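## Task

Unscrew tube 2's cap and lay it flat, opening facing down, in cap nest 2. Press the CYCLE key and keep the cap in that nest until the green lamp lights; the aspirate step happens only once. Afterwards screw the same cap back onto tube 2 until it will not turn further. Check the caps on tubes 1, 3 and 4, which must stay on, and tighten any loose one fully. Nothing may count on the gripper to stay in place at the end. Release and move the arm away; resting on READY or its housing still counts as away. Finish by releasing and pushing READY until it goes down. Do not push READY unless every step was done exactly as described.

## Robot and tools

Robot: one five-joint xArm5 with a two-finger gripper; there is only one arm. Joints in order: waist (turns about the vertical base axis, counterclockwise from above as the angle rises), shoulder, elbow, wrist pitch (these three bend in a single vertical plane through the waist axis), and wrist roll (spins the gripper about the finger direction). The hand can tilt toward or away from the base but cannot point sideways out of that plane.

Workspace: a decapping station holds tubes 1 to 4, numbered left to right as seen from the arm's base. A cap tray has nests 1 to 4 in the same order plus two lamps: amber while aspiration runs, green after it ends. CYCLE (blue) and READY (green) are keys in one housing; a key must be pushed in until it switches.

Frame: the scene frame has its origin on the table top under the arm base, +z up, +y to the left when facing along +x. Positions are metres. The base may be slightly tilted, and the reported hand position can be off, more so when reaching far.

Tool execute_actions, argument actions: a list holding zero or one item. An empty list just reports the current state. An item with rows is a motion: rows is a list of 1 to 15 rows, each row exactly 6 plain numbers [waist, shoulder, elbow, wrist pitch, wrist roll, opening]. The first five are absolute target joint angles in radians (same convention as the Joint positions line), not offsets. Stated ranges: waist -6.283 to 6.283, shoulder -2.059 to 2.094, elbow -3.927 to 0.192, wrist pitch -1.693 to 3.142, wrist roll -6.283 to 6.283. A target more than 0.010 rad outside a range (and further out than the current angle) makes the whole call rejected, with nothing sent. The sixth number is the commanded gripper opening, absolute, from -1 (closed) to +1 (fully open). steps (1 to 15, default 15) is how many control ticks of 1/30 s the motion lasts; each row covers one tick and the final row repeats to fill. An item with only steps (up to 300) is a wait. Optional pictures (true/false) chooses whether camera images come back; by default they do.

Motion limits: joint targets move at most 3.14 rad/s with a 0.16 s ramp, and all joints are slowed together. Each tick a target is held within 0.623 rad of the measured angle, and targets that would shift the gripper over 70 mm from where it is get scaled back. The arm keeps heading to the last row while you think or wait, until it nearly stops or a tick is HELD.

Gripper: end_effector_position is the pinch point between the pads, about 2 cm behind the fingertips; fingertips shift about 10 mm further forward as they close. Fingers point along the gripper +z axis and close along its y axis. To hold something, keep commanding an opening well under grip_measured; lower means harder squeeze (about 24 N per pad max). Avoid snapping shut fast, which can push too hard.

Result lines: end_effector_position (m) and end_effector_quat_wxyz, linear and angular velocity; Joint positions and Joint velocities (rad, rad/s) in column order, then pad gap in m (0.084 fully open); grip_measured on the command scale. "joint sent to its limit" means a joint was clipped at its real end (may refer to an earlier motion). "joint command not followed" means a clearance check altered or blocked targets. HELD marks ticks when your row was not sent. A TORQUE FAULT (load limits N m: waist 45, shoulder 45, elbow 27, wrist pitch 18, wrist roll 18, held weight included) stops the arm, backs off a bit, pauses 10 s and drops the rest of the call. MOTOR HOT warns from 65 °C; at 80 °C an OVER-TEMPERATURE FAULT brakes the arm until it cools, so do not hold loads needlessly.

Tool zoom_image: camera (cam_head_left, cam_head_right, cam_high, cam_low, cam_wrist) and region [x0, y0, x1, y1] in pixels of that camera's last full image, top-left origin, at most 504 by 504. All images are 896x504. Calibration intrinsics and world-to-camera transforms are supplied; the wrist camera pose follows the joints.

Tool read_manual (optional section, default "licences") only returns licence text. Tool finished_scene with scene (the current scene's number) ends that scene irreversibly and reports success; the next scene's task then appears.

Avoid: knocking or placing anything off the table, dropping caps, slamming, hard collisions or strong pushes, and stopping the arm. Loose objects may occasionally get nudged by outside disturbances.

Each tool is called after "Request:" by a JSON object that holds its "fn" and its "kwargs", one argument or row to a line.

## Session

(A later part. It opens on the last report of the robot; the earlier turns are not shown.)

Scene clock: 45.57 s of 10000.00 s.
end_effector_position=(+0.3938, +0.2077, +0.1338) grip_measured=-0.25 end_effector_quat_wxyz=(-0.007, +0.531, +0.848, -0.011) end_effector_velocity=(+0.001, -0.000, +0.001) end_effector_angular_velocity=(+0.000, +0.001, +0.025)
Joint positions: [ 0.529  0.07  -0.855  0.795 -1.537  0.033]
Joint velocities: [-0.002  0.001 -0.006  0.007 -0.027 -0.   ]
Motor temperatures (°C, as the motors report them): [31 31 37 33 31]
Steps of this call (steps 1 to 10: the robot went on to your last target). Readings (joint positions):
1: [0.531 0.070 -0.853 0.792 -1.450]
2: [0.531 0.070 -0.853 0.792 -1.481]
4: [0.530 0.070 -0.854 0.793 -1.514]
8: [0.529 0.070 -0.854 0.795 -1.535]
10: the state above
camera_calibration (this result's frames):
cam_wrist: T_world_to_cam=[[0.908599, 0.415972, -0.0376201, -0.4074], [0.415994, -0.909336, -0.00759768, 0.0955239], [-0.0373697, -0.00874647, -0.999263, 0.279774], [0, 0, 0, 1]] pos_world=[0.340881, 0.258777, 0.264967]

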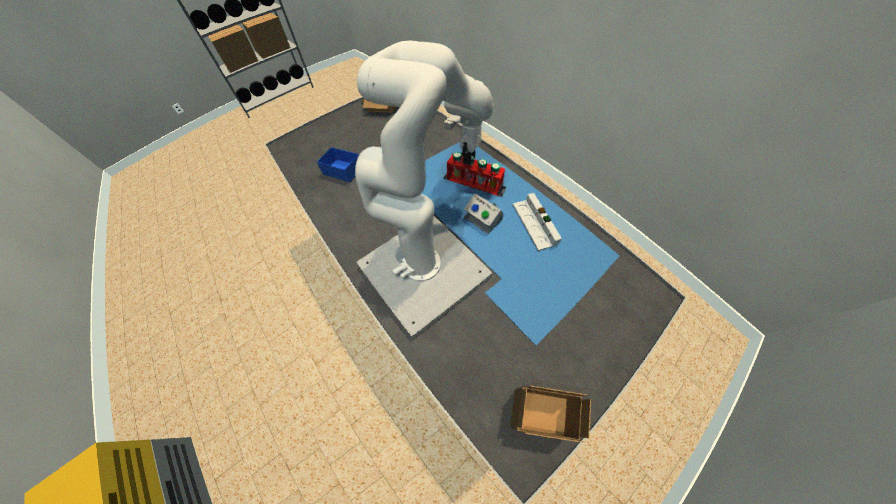

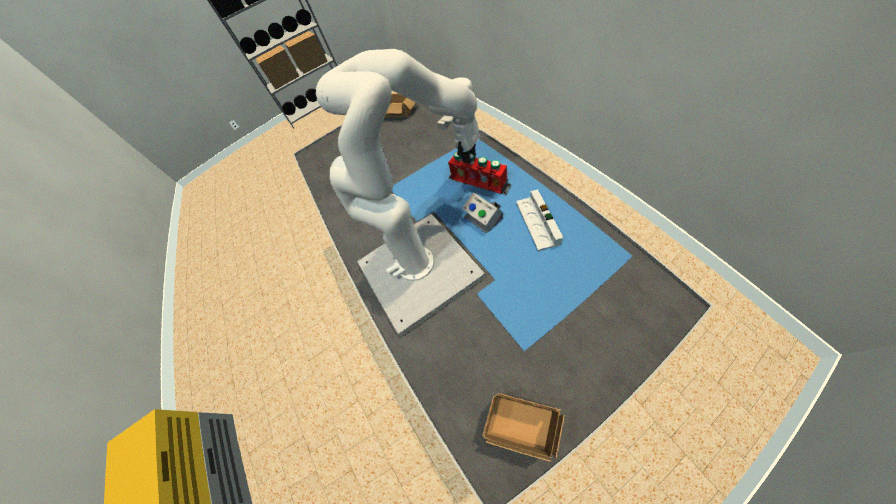

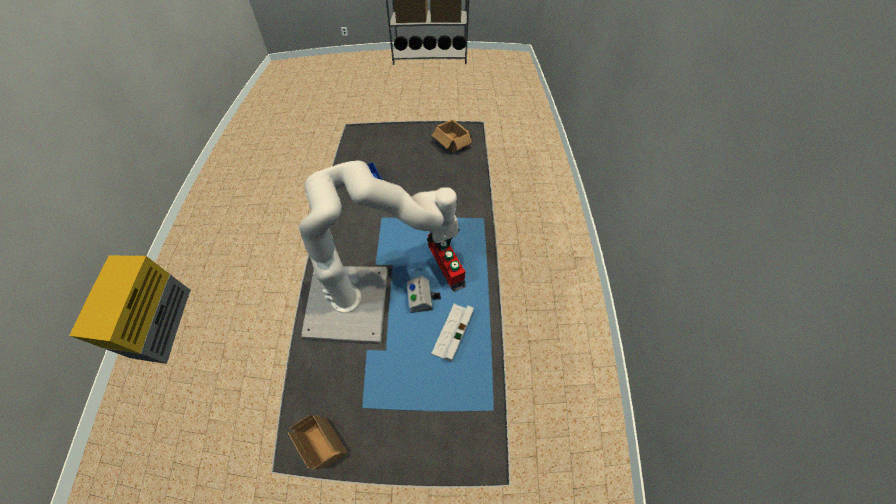

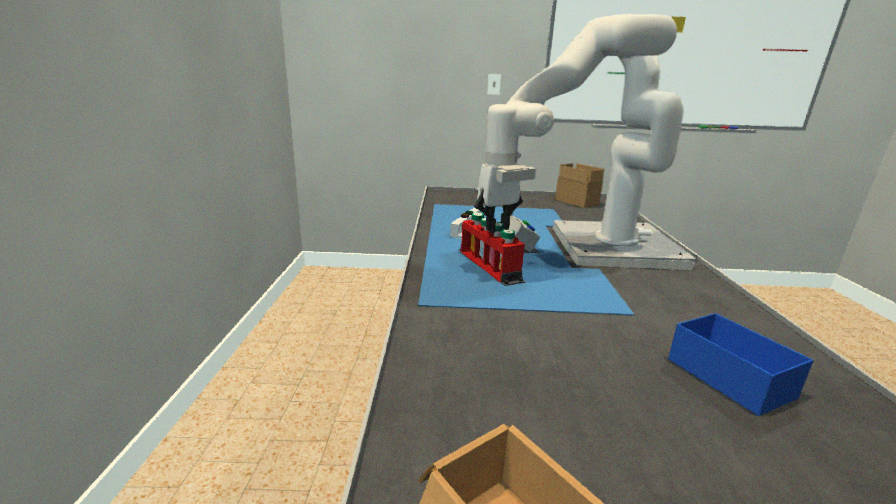

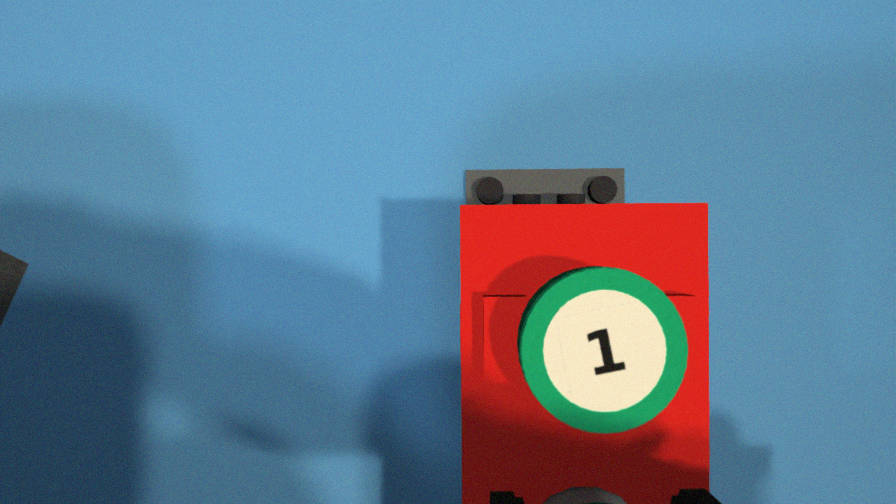

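Request:
{"fn": "execute_actions", "kwargs": {
  "actions": [
    {"rows":[[0.530,0.073,-0.864,0.792,-3.0,-0.7]],"steps":15}
  ],
  "pictures": false
}}

Request:
{"fn": "execute_actions", "kwargs": {
  "actions": [
    {"rows":[[0.530,0.0715,-0.865,0.794,-4.4,-0.7]],"steps":15}
  ],
  "pictures": false
}}

Request:
{"fn": "execute_actions", "kwargs": {
  "actions": [
    {"rows":[[0.530,0.070,-0.866,0.796,-5.75,-0.7]],"steps":15}
  ],
  "pictures": false
}}

Request:
{"fn": "execute_actions", "kwargs": {
  "actions": [
    {"rows":[[0.530,0.069,-0.8665,0.798,-6.2,-0.7]],"steps":15}
  ],
  "pictures": false
}}

Request:
{"fn": "execute_actions", "kwargs": {
  "actions": [
    {"rows":[[0.530,0.069,-0.8665,0.798,-6.2,-0.7],[0.530,0.069,-0.8665,0.798,-6.2,-0.7],[0.530,0.069,-0.8665,0.798,-6.2,-0.7],[0.530,0.069,-0.8665,0.798,-6.2,-0.7],[0.530,0.069,-0.8665,0.798,-6.2,-0.7],[0.530,0.069,-0.8665,0.798,-6.2,-0.2],[0.530,0.069,-0.8665,0.798,-6.2,0.12],[0.530,0.069,-0.8665,0.798,-6.2,0.12],[0.530,0.069,-0.8665,0.798,-6.2,0.12],[0.530,0.069,-0.8665,0.798,-6.2,0.12],[0.530,0.069,-0.8665,0.798,-3.06,0.12]],"steps":15}
  ],
  "pictures": false
}}

Request:
{"fn": "execute_actions", "kwargs": {
  "actions": [
    {"steps":35}
  ]
}}

Scene clock: 52.23 s of 10000.00 s.
end_effector_position=(+0.3942, +0.2058, +0.1342) grip_measured=-0.25 end_effector_quat_wxyz=(-0.014, +0.087, +0.996, -0.009) end_effector_velocity=(+0.012, -0.002, +0.004) end_effector_angular_velocity=(+0.087, +0.019, +2.593)
Joint positions: [ 0.525  0.072 -0.86   0.805 -2.487  0.033]
Joint velocities: [-0.016  0.006 -0.017 -0.011 -2.61   0.001]
Motor temperatures (°C, as the motors report them): [31 31 40 34 31]
Steps of this call (steps 1 to 30: the robot went on to your last target; steps 31 to 185: nothing new was sent; steps 186 to 200: all 15 steps of this action). Readings (joint positions):
186: [0.529 0.069 -0.854 0.794 -1.540]
187: [0.529 0.069 -0.854 0.795 -1.544]
189: [0.529 0.069 -0.855 0.796 -1.587]
193: [0.529 0.070 -0.856 0.801 -1.864]
200: the state above

Scene clock: 52.73 s of 10000.00 s.
end_effector_position=(+0.3989, +0.2149, +0.1400) grip_measured=-0.25 end_effector_quat_wxyz=(-0.003, -0.544, +0.839, +0.001) end_effector_velocity=(-0.029, -0.006, -0.017) end_effector_angular_velocity=(-0.022, +0.075, +2.629)
Joint positions: [ 0.538  0.07  -0.87   0.791 -3.798  0.033]
Joint velocities: [ 0.019 -0.003  0.042  0.039 -2.61  -0.001]
Motor temperatures (°C, as the motors report them): [31 31 40 34 31]
Steps of this call (steps 1 to 15: all 15 steps of this action). Readings (joint positions):
1: [0.524 0.072 -0.861 0.804 -2.574]
2: [0.524 0.073 -0.861 0.803 -2.661]
4: [0.523 0.073 -0.864 0.800 -2.835]
8: [0.525 0.072 -0.869 0.793 -3.185]
15: the state above

Scene clock: 53.23 s of 10000.00 s.
end_effector_position=(+0.3937, +0.2065, +0.1348) grip_measured=-0.25 end_effector_quat_wxyz=(+0.012, +0.941, -0.337, -0.011) end_effector_velocity=(+0.001, -0.007, +0.000) end_effector_angular_velocity=(+0.071, +0.050, +2.599)
Joint positions: [ 0.527  0.071 -0.861  0.807 -5.112  0.033]
Joint velocities: [-0.016  0.    -0.004  0.017 -2.616 -0.001]
Motor temperatures (°C, as the motors report them): [31 31 40 34 31]
Steps of this call (steps 1 to 15: all 15 steps of this action). Readings (joint positions):
1: [0.538 0.070 -0.869 0.792 -3.885]
2: [0.537 0.070 -0.867 0.794 -3.973]
4: [0.537 0.071 -0.864 0.796 -4.148]
8: [0.534 0.072 -0.860 0.800 -4.498]
15: the state above

Scene clock: 53.73 s of 10000.00 s.
end_effector_position=(+0.4007, +0.2088, +0.1404) grip_measured=-0.24 end_effector_quat_wxyz=(+0.001, +0.983, +0.182, -0.005) end_effector_velocity=(-0.001, +0.003, +0.000) end_effector_angular_velocity=(+0.008, -0.005, +0.404)
Joint positions: [ 0.524  0.068 -0.871  0.798 -6.168  0.034]
Joint velocities: [ 0.008 -0.005  0.007 -0.01  -0.397  0.   ]
Motor temperatures (°C, as the motors report them): [31 31 40 35 31]
Steps of this call (steps 1 to 15: all 15 steps of this action). Readings (joint positions):
1: [0.526 0.071 -0.861 0.808 -5.199]
2: [0.526 0.071 -0.861 0.808 -5.287]
4: [0.525 0.071 -0.861 0.808 -5.462]
8: [0.524 0.070 -0.862 0.808 -5.811]
15: the state above

Scene clock: 54.23 s of 10000.00 s.
end_effector_position=(+0.3990, +0.2110, +0.1400) grip_measured=+0.09 end_effector_quat_wxyz=(+0.002, +0.987, +0.158, -0.005) end_effector_velocity=(-0.017, -0.023, -0.016) end_effector_angular_velocity=(-0.051, +0.057, -1.592)
Joint positions: [ 0.53   0.068 -0.869  0.797 -6.114  0.048]
Joint velocities: [-0.027 -0.003  0.039  0.037  1.565 -0.002]
Motor temperatures (°C, as the motors report them): [31 31 40 35 31]
Steps of this call (steps 1 to 15: all 15 steps of this action). Readings (joint positions):
1: [0.524 0.068 -0.870 0.798 -6.179]
2: [0.524 0.068 -0.870 0.798 -6.186]
4: [0.524 0.068 -0.870 0.797 -6.194]
8: [0.525 0.068 -0.869 0.796 -6.198]
15: the state above

Scene clock: 55.40 s of 10000.00 s.
end_effector_position=(+0.3981, +0.2107, +0.1390) grip_measured=+0.10 end_effector_quat_wxyz=(-0.007, -0.250, +0.968, -0.001) end_effector_velocity=(-0.005, -0.009, -0.007) end_effector_angular_velocity=(-0.028, +0.015, -1.248)
Joint positions: [ 0.53   0.069 -0.867  0.798 -3.16   0.049]
Joint velocities: [-0.013  0.003  0.014  0.01   1.235 -0.001]
Motor temperatures (°C, as the motors report them): [31 31 40 34 31]
Steps of this call (steps 1 to 35: the robot went on to your last target). Readings (joint positions):
1: [0.529 0.068 -0.868 0.798 -6.052]
2: [0.528 0.068 -0.866 0.798 -5.974]
4: [0.529 0.069 -0.867 0.797 -5.796]
8: [0.533 0.069 -0.866 0.798 -5.439]
35: the state above
camera_calibration (this result's frames):
cam_wrist: T_world_to_cam=[[-0.464071, 0.885729, -0.0110599, 0.0313811], [0.885669, 0.463754, -0.0228558, -0.377717], [-0.015115, -0.0204021, -0.999678, 0.278796], [0, 0, 0, 1]] pos_world=[0.35331, 0.153061, 0.270421]

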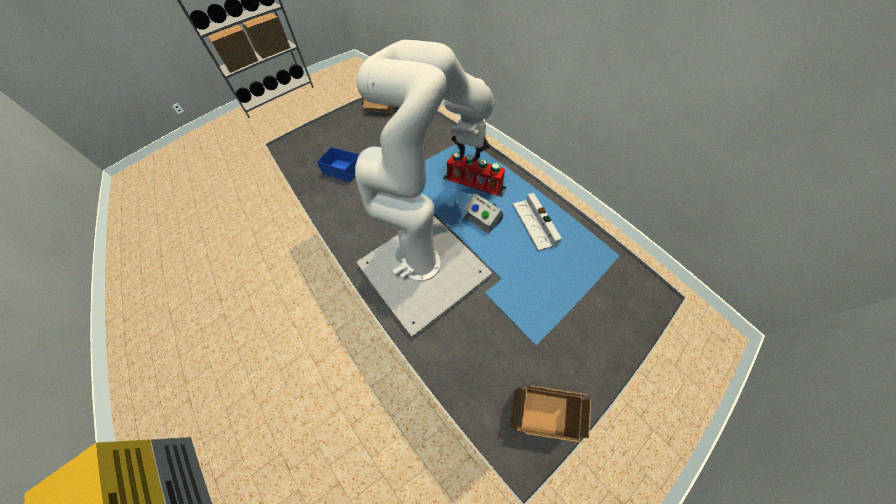

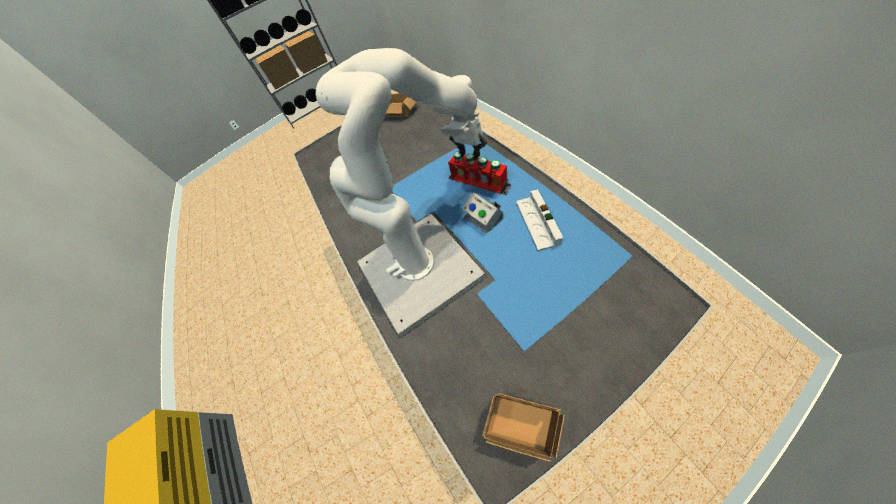

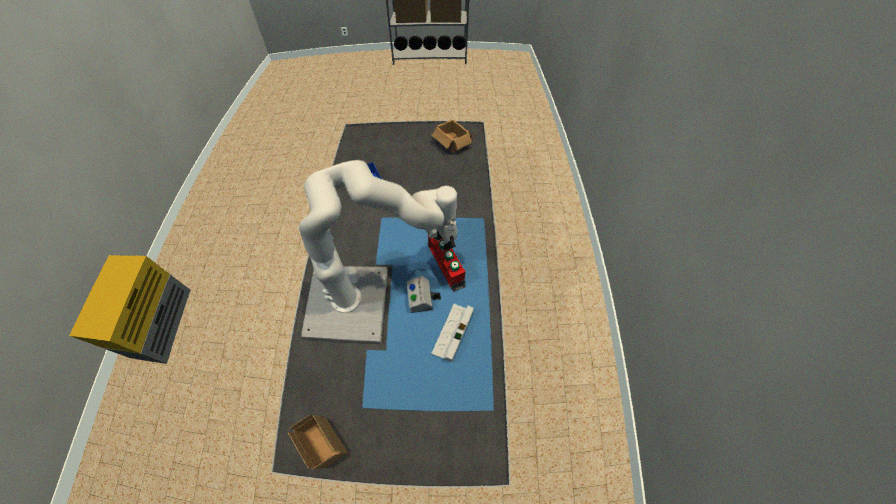

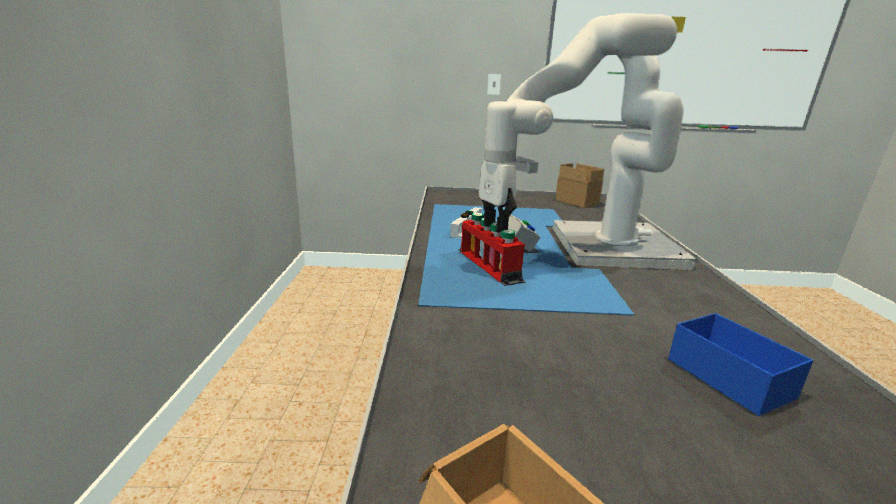

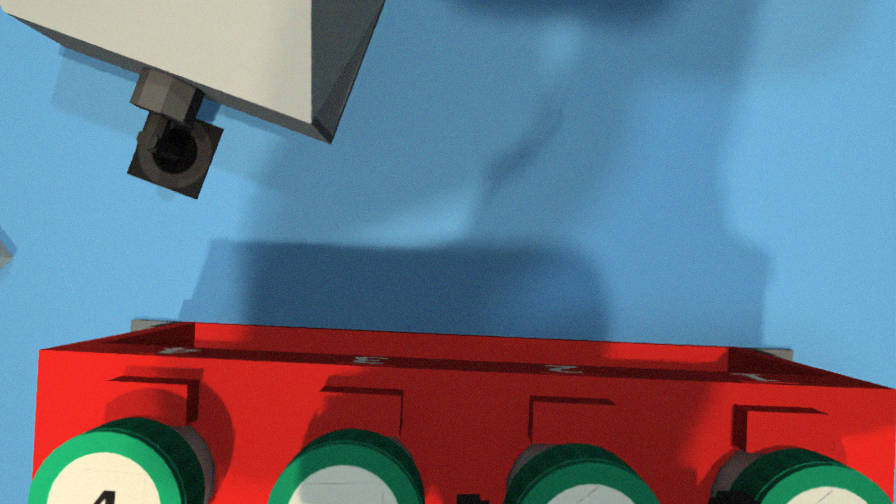

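Request:
{"fn": "execute_actions", "kwargs": {
  "actions": [
    {"rows":[[0.530,0.069,-0.8665,0.798,-3.06,0.05],[0.530,0.069,-0.8665,0.798,-3.06,0.05],[0.530,0.069,-0.8665,0.798,-3.06,-0.05],[0.530,0.069,-0.8665,0.798,-3.06,-0.05],[0.530,0.069,-0.8665,0.798,-3.06,-0.15],[0.530,0.069,-0.8665,0.798,-3.06,-0.15],[0.530,0.069,-0.8665,0.798,-3.06,-0.3],[0.530,0.069,-0.8665,0.798,-3.06,-0.3],[0.530,0.069,-0.8665,0.798,-3.06,-0.5],[0.530,0.069,-0.8665,0.798,-3.06,-0.7]],"steps":15}
  ],
  "pictures": false
}}

Request:
{"fn": "execute_actions", "kwargs": {
  "actions": [
    {"rows":[[0.530,0.067,-0.867,0.801,-4.5,-0.7]],"steps":15}
  ],
  "pictures": false
}}

Request:
{"fn": "execute_actions", "kwargs": {
  "actions": [
    {"rows":[[0.530,0.065,-0.868,0.804,-5.8,-0.7]],"steps":15}
  ],
  "pictures": false
}}

Request:
{"fn": "execute_actions", "kwargs": {
  "actions": [
    {"rows":[[0.530,0.062,-0.870,0.809,-6.2,-0.7]],"steps":15}
  ],
  "pictures": false
}}

Request:
{"fn": "execute_actions", "kwargs": {
  "actions": [
    {"rows":[[0.530,0.058,-0.871,0.815,-6.2,-0.7],[0.530,0.054,-0.873,0.821,-6.2,-0.7],[0.530,0.050,-0.875,0.827,-6.2,-0.7],[0.530,0.046,-0.877,0.833,-6.2,-0.7],[0.530,0.042,-0.879,0.839,-6.2,-0.7]],"steps":15}
  ]
}}

Scene clock: 62.33 s of 10000.00 s.
end_effector_position=(+0.3991, +0.2083, +0.1391) grip_measured=-0.25 end_effector_quat_wxyz=(-0.007, -0.198, +0.980, -0.002) end_effector_velocity=(+0.001, -0.000, -0.002) end_effector_angular_velocity=(+0.001, -0.001, -0.001)
Joint positions: [ 0.524  0.068 -0.867  0.798 -3.06   0.033]
Joint velocities: [-0.001  0.003  0.001 -0.006  0.    -0.   ]
Motor temperatures (°C, as the motors report them): [31 31 39 34 31]
Steps of this call (steps 1 to 30: the robot went on to your last target; steps 31 to 193: nothing new was sent; steps 194 to 208: all 15 steps of this action). Readings (joint positions):
194: [0.530 0.069 -0.867 0.798 -3.060]
195: [0.531 0.069 -0.867 0.798 -3.060]
197: [0.532 0.069 -0.867 0.797 -3.060]
201: [0.527 0.068 -0.867 0.798 -3.060]
208: the state above

Scene clock: 62.83 s of 10000.00 s.
end_effector_position=(+0.3955, +0.2121, +0.1384) grip_measured=-0.26 end_effector_quat_wxyz=(-0.009, -0.628, +0.778, +0.002) end_effector_velocity=(-0.011, -0.000, -0.003) end_effector_angular_velocity=(+0.033, +0.046, +2.617)
Joint positions: [ 0.536  0.068 -0.866  0.801 -4.007  0.033]
Joint velocities: [ 0.011 -0.005  0.012  0.02  -2.607 -0.002]
Motor temperatures (°C, as the motors report them): [31 31 39 34 31]
Steps of this call (steps 1 to 15: all 15 steps of this action). Readings (joint positions):
1: [0.524 0.068 -0.867 0.798 -3.060]
2: [0.524 0.068 -0.867 0.798 -3.064]
4: [0.525 0.068 -0.867 0.798 -3.107]
8: [0.528 0.068 -0.866 0.799 -3.384]
15: the state above

Scene clock: 63.33 s of 10000.00 s.
end_effector_position=(+0.3932, +0.2065, +0.1365) grip_measured=-0.25 end_effector_quat_wxyz=(+0.011, +0.971, -0.240, -0.013) end_effector_velocity=(+0.002, -0.007, +0.003) end_effector_angular_velocity=(+0.078, +0.048, +2.593)
Joint positions: [ 0.527  0.067 -0.862  0.815 -5.316  0.033]
Joint velocities: [-0.017 -0.005 -0.005  0.017 -2.612  0.001]
Motor temperatures (°C, as the motors report them): [31 31 39 34 31]
Steps of this call (steps 1 to 15: all 15 steps of this action). Readings (joint positions):
1: [0.536 0.068 -0.865 0.802 -4.094]
2: [0.536 0.068 -0.865 0.803 -4.180]
4: [0.537 0.067 -0.864 0.805 -4.352]
8: [0.534 0.067 -0.861 0.808 -4.702]
15: the state above

Scene clock: 63.83 s of 10000.00 s.
end_effector_position=(+0.4010, +0.2108, +0.1453) grip_measured=-0.22 end_effector_quat_wxyz=(+0.001, +0.981, +0.193, -0.003) end_effector_velocity=(-0.001, +0.010, +0.009) end_effector_angular_velocity=(+0.009, -0.015, +0.169)
Joint positions: [ 0.528  0.06  -0.876  0.807 -6.187  0.034]
Joint velocities: [ 0.02  -0.017 -0.006  0.006 -0.149  0.003]
Motor temperatures (°C, as the motors report them): [31 31 39 34 31]
Steps of this call (steps 1 to 15: all 15 steps of this action). Readings (joint positions):
1: [0.526 0.067 -0.863 0.815 -5.402]
2: [0.526 0.067 -0.863 0.815 -5.488]
4: [0.525 0.066 -0.863 0.816 -5.661]
8: [0.523 0.064 -0.867 0.814 -5.990]
15: the state above

Scene clock: 64.33 s of 10000.00 s.
end_effector_position=(+0.3970, +0.2120, +0.1527) grip_measured=-0.72 end_effector_quat_wxyz=(+0.002, +0.979, +0.202, -0.007) end_effector_velocity=(+0.003, -0.008, +0.003) end_effector_angular_velocity=(-0.002, +0.003, -0.018)
Joint positions: [ 0.534  0.042 -0.88   0.837 -6.2    0.012]
Joint velocities: [-0.018 -0.007 -0.003  0.013 -0.001  0.   ]
Motor temperatures (°C, as the motors report them): [31 31 39 34 31]
Steps of this call (steps 1 to 15: all 15 steps of this action). Readings (joint positions):
1: [0.528 0.059 -0.876 0.807 -6.191]
2: [0.528 0.059 -0.876 0.808 -6.194]
4: [0.528 0.057 -0.876 0.811 -6.197]
8: [0.534 0.046 -0.882 0.826 -6.199]
15: the state above
camera_calibration (this result's frames):
cam_wrist: T_world_to_cam=[[0.374903, -0.927003, -0.0106409, 0.0811165], [-0.927013, -0.374978, 0.00623566, 0.515999], [-0.00977057, 0.00752645, -0.999924, 0.284473], [0, 0, 0, 1]] pos_world=[0.450707, 0.266543, 0.282097]

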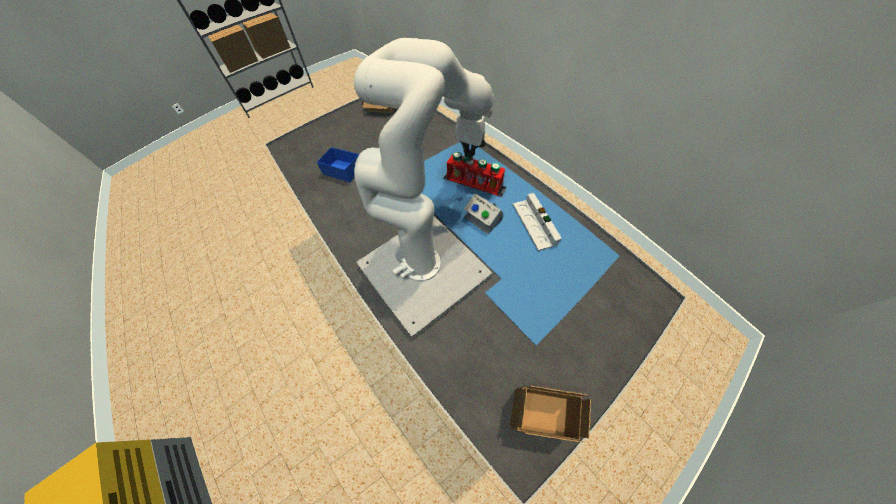

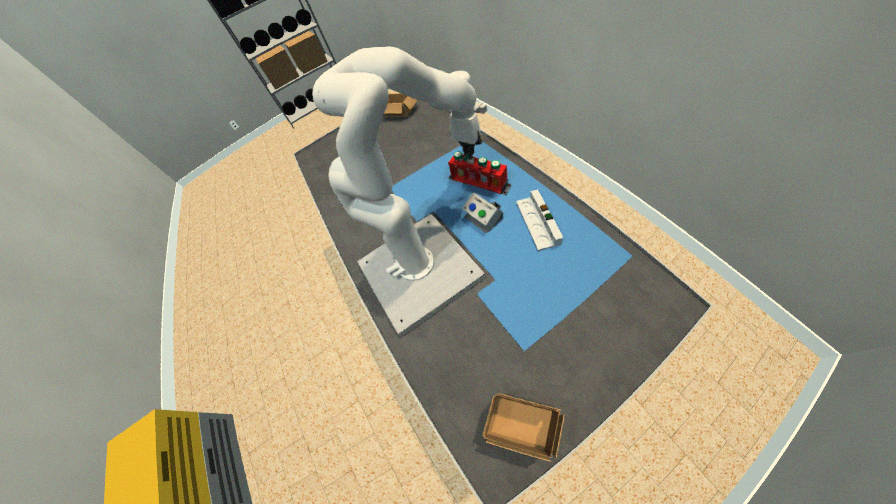

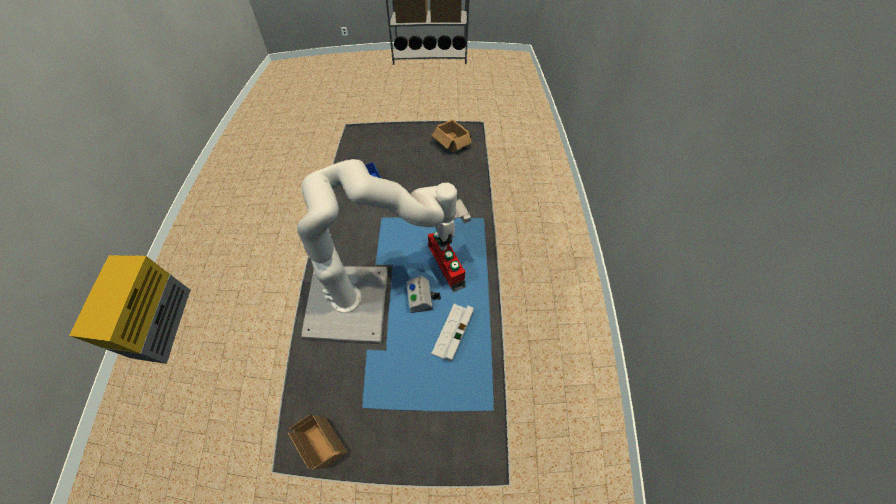

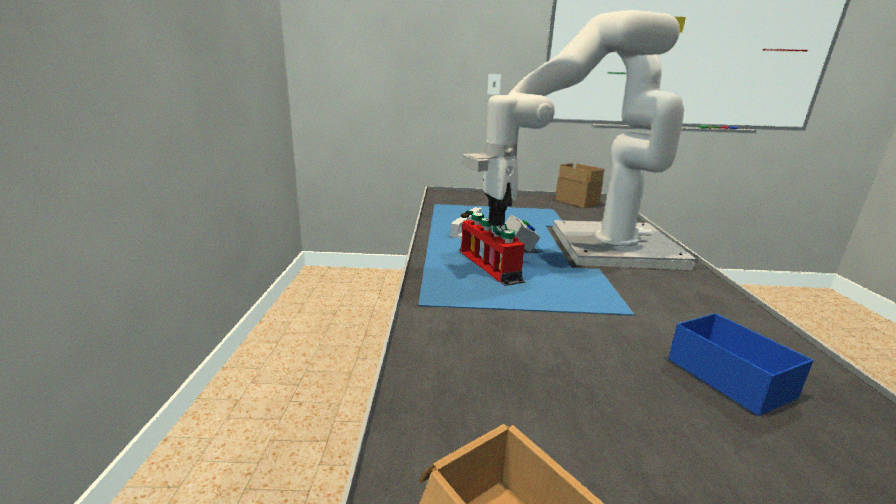

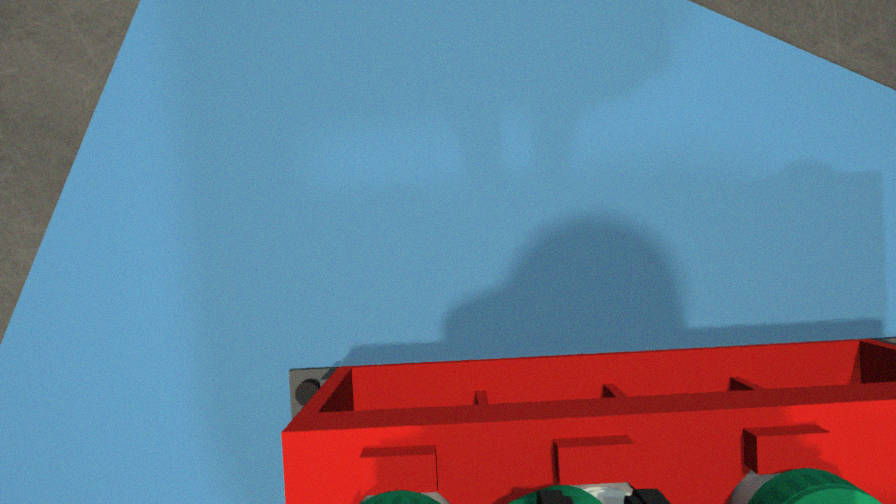

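Request:
{"fn": "execute_actions", "kwargs": {
  "actions": [
    {"rows":[[0.527,-0.012,-0.913,0.926,-6.2,-0.7],[0.527,-0.012,-0.913,0.926,-6.2,-0.7],[0.527,-0.012,-0.913,0.926,-6.2,-0.7],[0.527,-0.012,-0.913,0.926,-6.2,-0.7],[0.527,-0.012,-0.913,0.926,-6.2,-0.7],[0.527,-0.012,-0.913,0.926,-6.2,-0.7],[0.527,-0.012,-0.913,0.926,-6.2,-0.7],[0.527,-0.012,-0.913,0.926,-6.2,-0.7],[0.527,-0.012,-0.913,0.926,1.60,0.3]],"steps":15}
  ],
  "pictures": false
}}

Request:
{"fn": "execute_actions", "kwargs": {
  "actions": [
    {"steps":85}
  ]
}}

Scene clock: 69.87 s of 10000.00 s.
end_effector_position=(+0.3963, +0.2078, +0.1814) grip_measured=+0.25 end_effector_quat_wxyz=(+0.004, +0.997, +0.082, -0.009) end_effector_velocity=(+0.004, +0.004, +0.009) end_effector_angular_velocity=(-0.037, -0.038, -2.506)
Joint positions: [ 0.526 -0.01  -0.911  0.926 -5.963  0.055]
Joint velocities: [ 0.004 -0.01  -0.013  0.005  2.51   0.113]
Motor temperatures (°C, as the motors report them): [31 31 38 34 31]
Steps of this call (steps 1 to 15: the robot went on to your last target; steps 16 to 151: nothing new was sent; steps 152 to 166: all 15 steps of this action). Readings (joint positions):
152: [0.530 0.042 -0.879 0.839 -6.200]
153: [0.530 0.041 -0.880 0.843 -6.200]
155: [0.527 0.027 -0.883 0.875 -6.200]
159: [0.525 -0.003 -0.904 0.916 -6.200]
166: the state above

Scene clock: 72.70 s of 10000.00 s.
end_effector_position=(+0.3970, +0.2084, +0.1829) grip_measured=+0.29 end_effector_quat_wxyz=(+0.007, +0.886, -0.463, -0.005) end_effector_velocity=(-0.001, -0.001, -0.001) end_effector_angular_velocity=(-0.027, -0.011, -1.703)
Joint positions: [ 0.527 -0.012 -0.913  0.926  1.447  0.056]
Joint velocities: [-0.001 -0.001  0.002  0.001  1.703 -0.   ]
Motor temperatures (°C, as the motors report them): [31 31 38 34 31]
Steps of this call (steps 1 to 85: the robot went on to your last target). Readings (joint positions):
1: [0.527 -0.011 -0.912 0.926 -5.876]
2: [0.527 -0.011 -0.912 0.926 -5.785]
4: [0.527 -0.011 -0.912 0.926 -5.604]
8: [0.527 -0.012 -0.913 0.926 -5.253]
85: the state above
camera_calibration (this result's frames):
cam_wrist: T_world_to_cam=[[-0.833731, -0.552148, 0.00512371, 0.47692], [-0.552171, 0.833707, -0.00628764, 0.116014], [-0.000799972, -0.00807136, -0.999967, 0.314412], [0, 0, 0, 1]] pos_world=[0.461934, 0.169146, 0.312687]

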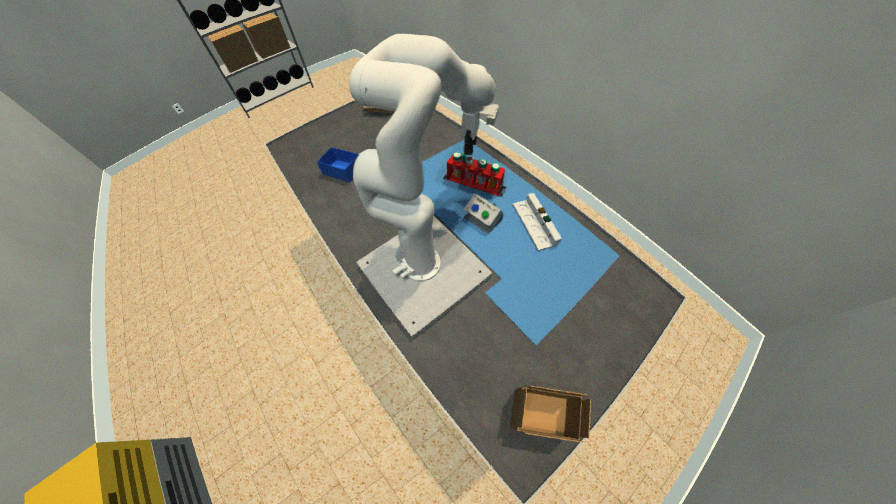

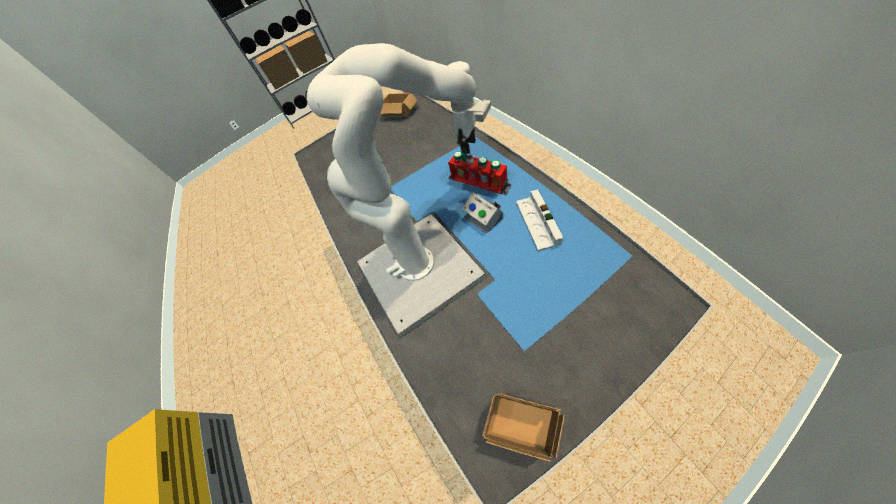

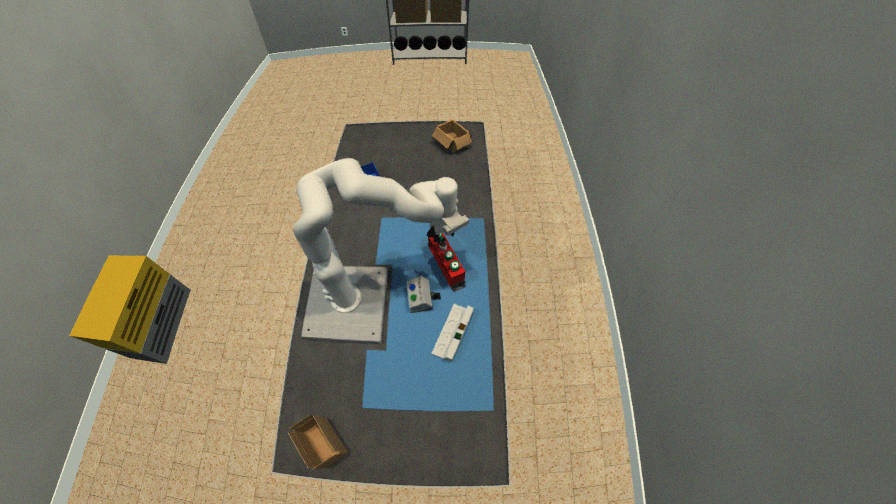

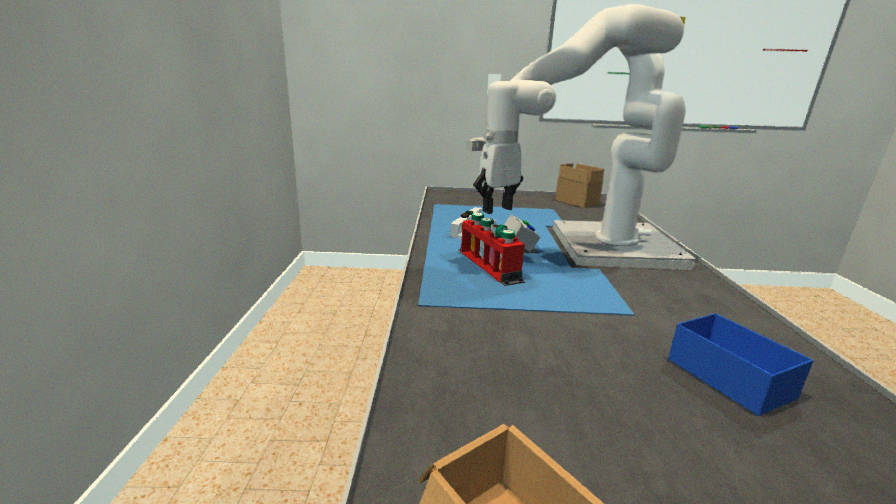

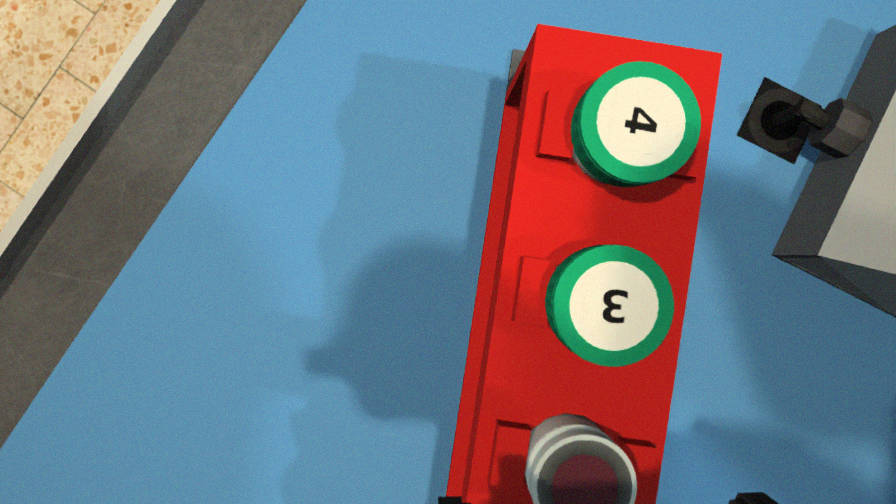

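Request:
{"fn": "zoom_image", "kwargs": {
  "camera": "cam_low",
  "region": [440,170,560,290]
}}

Request:
{"fn": "zoom_image", "kwargs": {
  "camera": "cam_high",
  "region": [400,200,500,310]
}}

Request:
{"fn": "zoom_image", "kwargs": {
  "camera": "cam_head_right",
  "region": [430,120,540,210]
}}

Region (440, 170, 560, 290) of cam_low's 896x504 image, scaled by 4.200, with more detail than that image has.

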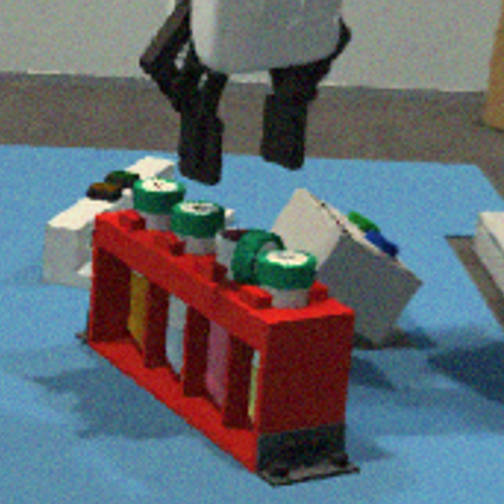

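Region (400, 200, 500, 310) of cam_high's 896x504 image, scaled by 4.582, with more detail than that image has; it fills the left 458 columns of this view, and the rest is white.

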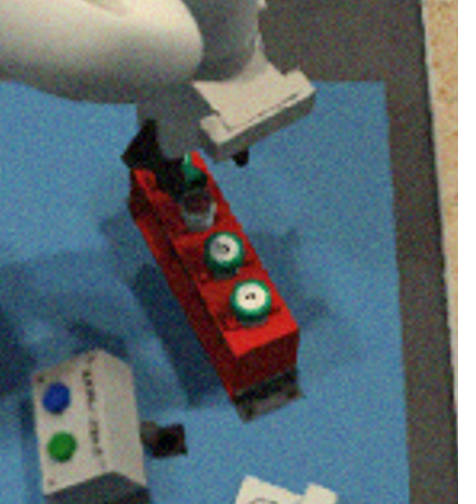

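Region (430, 120, 540, 210) of cam_head_right's 896x504 image, scaled by 4.582, with more detail than that image has; it fills the top 412 rows of this view, and the rest is white.

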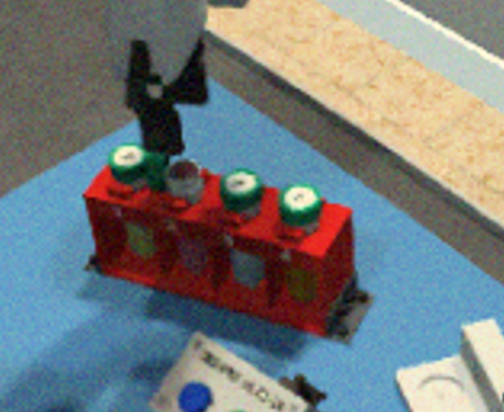

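Request:
{"fn": "execute_actions", "kwargs": {
  "actions": [
    {"rows":[[0.44,-0.06,-0.94,1.0,-1.62,0.3]],"steps":15}
  ],
  "pictures": false
}}

Request:
{"fn": "execute_actions", "kwargs": {
  "actions": [
    {"steps":32}
  ]
}}

Scene clock: 80.47 s of 10000.00 s.
end_effector_position=(+0.4103, +0.1737, +0.2086) grip_measured=+0.29 end_effector_quat_wxyz=(+0.004, +0.992, -0.126, -0.006) end_effector_velocity=(-0.001, -0.017, +0.006) end_effector_angular_velocity=(+0.027, +0.037, +2.577)
Joint positions: [ 0.443 -0.058 -0.939  0.997  0.653  0.056]
Joint velocities: [-0.035 -0.015 -0.005  0.041 -2.613 -0.   ]
Motor temperatures (°C, as the motors report them): [31 31 38 34 31]
Steps of this call (steps 1 to 30: the robot went on to your last target; steps 31 to 218: nothing new was sent; steps 219 to 233: all 15 steps of this action). Readings (joint positions):
219: [0.527 -0.012 -0.913 0.926 1.600]
220: [0.527 -0.012 -0.913 0.927 1.596]
222: [0.521 -0.015 -0.914 0.932 1.553]
226: [0.484 -0.036 -0.926 0.963 1.275]
233: the state above

Scene clock: 81.53 s of 10000.00 s.
end_effector_position=(+0.4106, +0.1722, +0.2095) grip_measured=+0.29 end_effector_quat_wxyz=(-0.004, +0.537, +0.844, -0.007) end_effector_velocity=(-0.000, +0.000, +0.000) end_effector_angular_velocity=(+0.001, +0.001, +0.093)
Joint positions: [ 0.44  -0.06  -0.94   1.    -1.612  0.056]
Joint velocities: [ 0.001 -0.    -0.     0.    -0.092 -0.   ]
Motor temperatures (°C, as the motors report them): [31 31 38 34 31]
Steps of this call (steps 1 to 32: the robot went on to your last target). Readings (joint positions):
1: [0.442 -0.059 -0.939 0.998 0.565]
2: [0.442 -0.059 -0.939 0.998 0.478]
4: [0.441 -0.059 -0.939 0.999 0.303]
8: [0.440 -0.060 -0.940 1.000 -0.048]
32: the state above
camera_calibration (this result's frames):
cam_wrist: T_world_to_cam=[[0.914799, 0.402982, -0.027369, -0.407522], [0.402921, -0.9152, -0.00794838, 0.0632049], [-0.0282511, -0.00375635, -0.999594, 0.351195], [0, 0, 0, 1]] pos_world=[0.357256, 0.223388, 0.340401]

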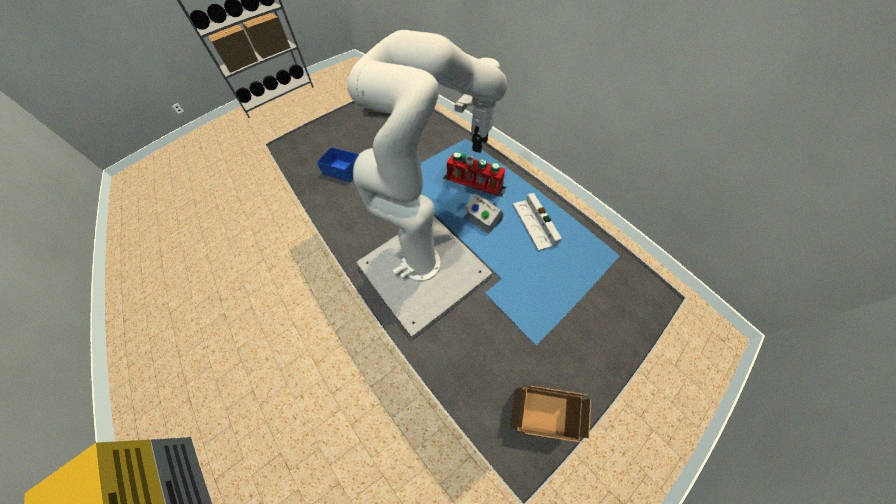

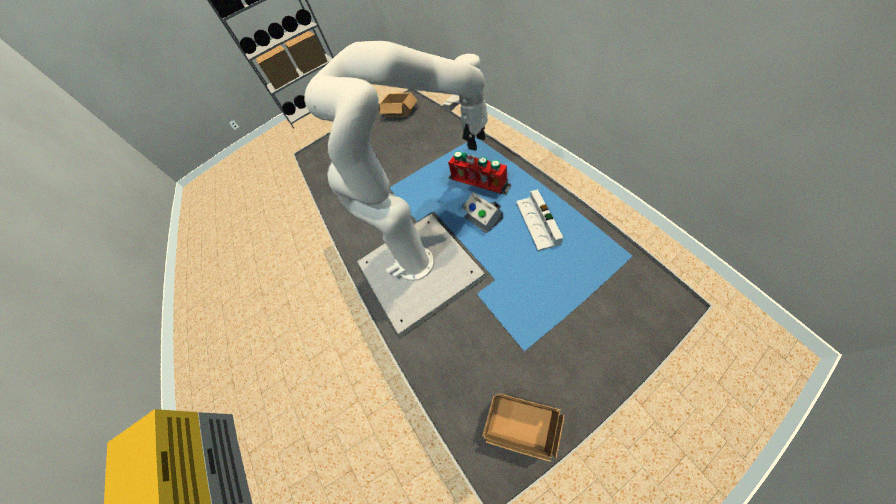

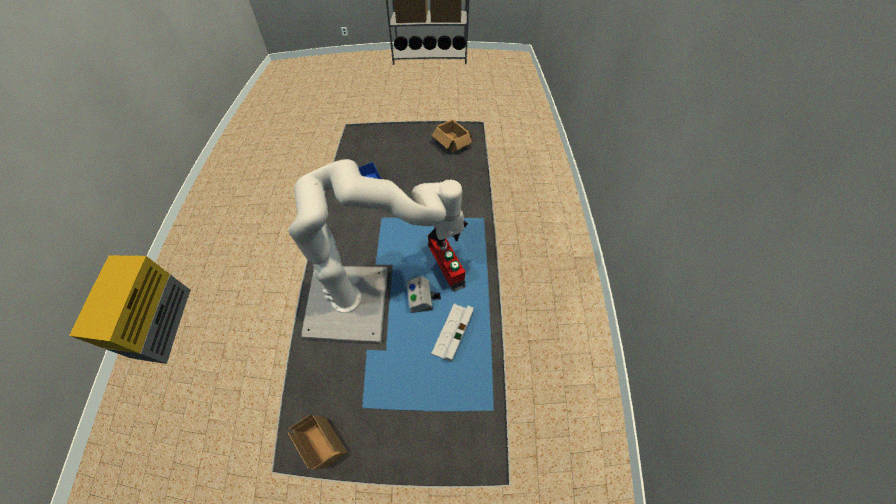

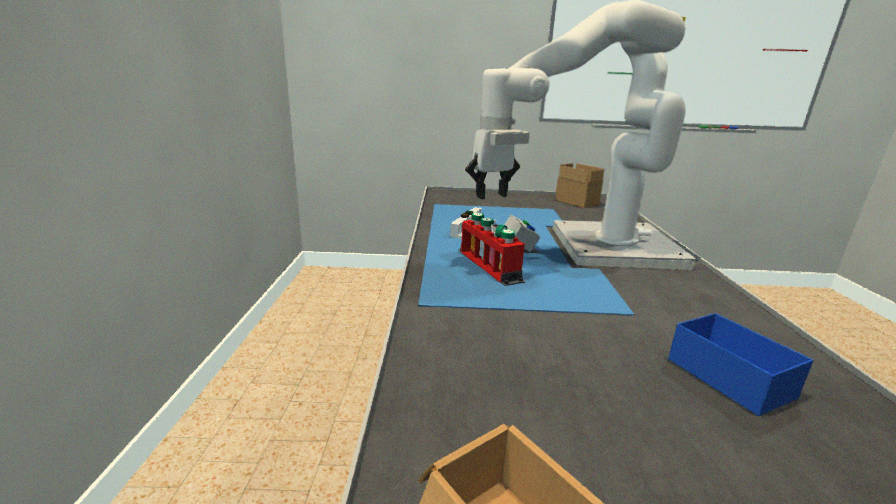

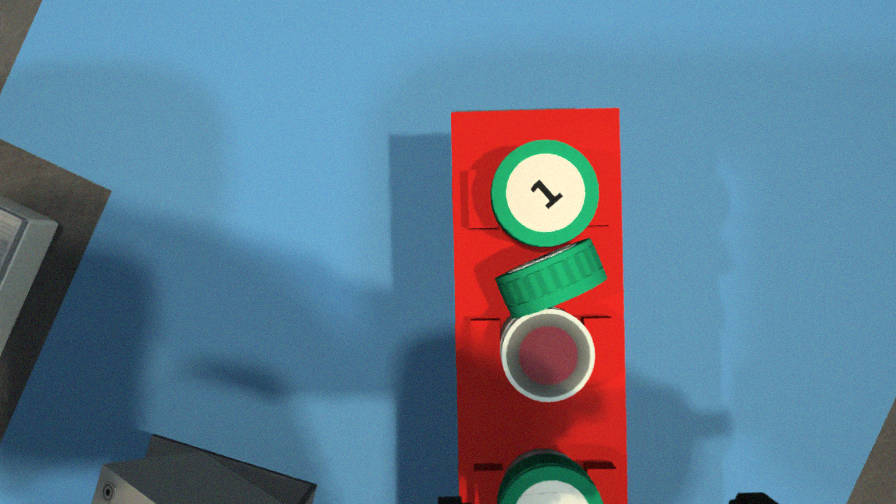

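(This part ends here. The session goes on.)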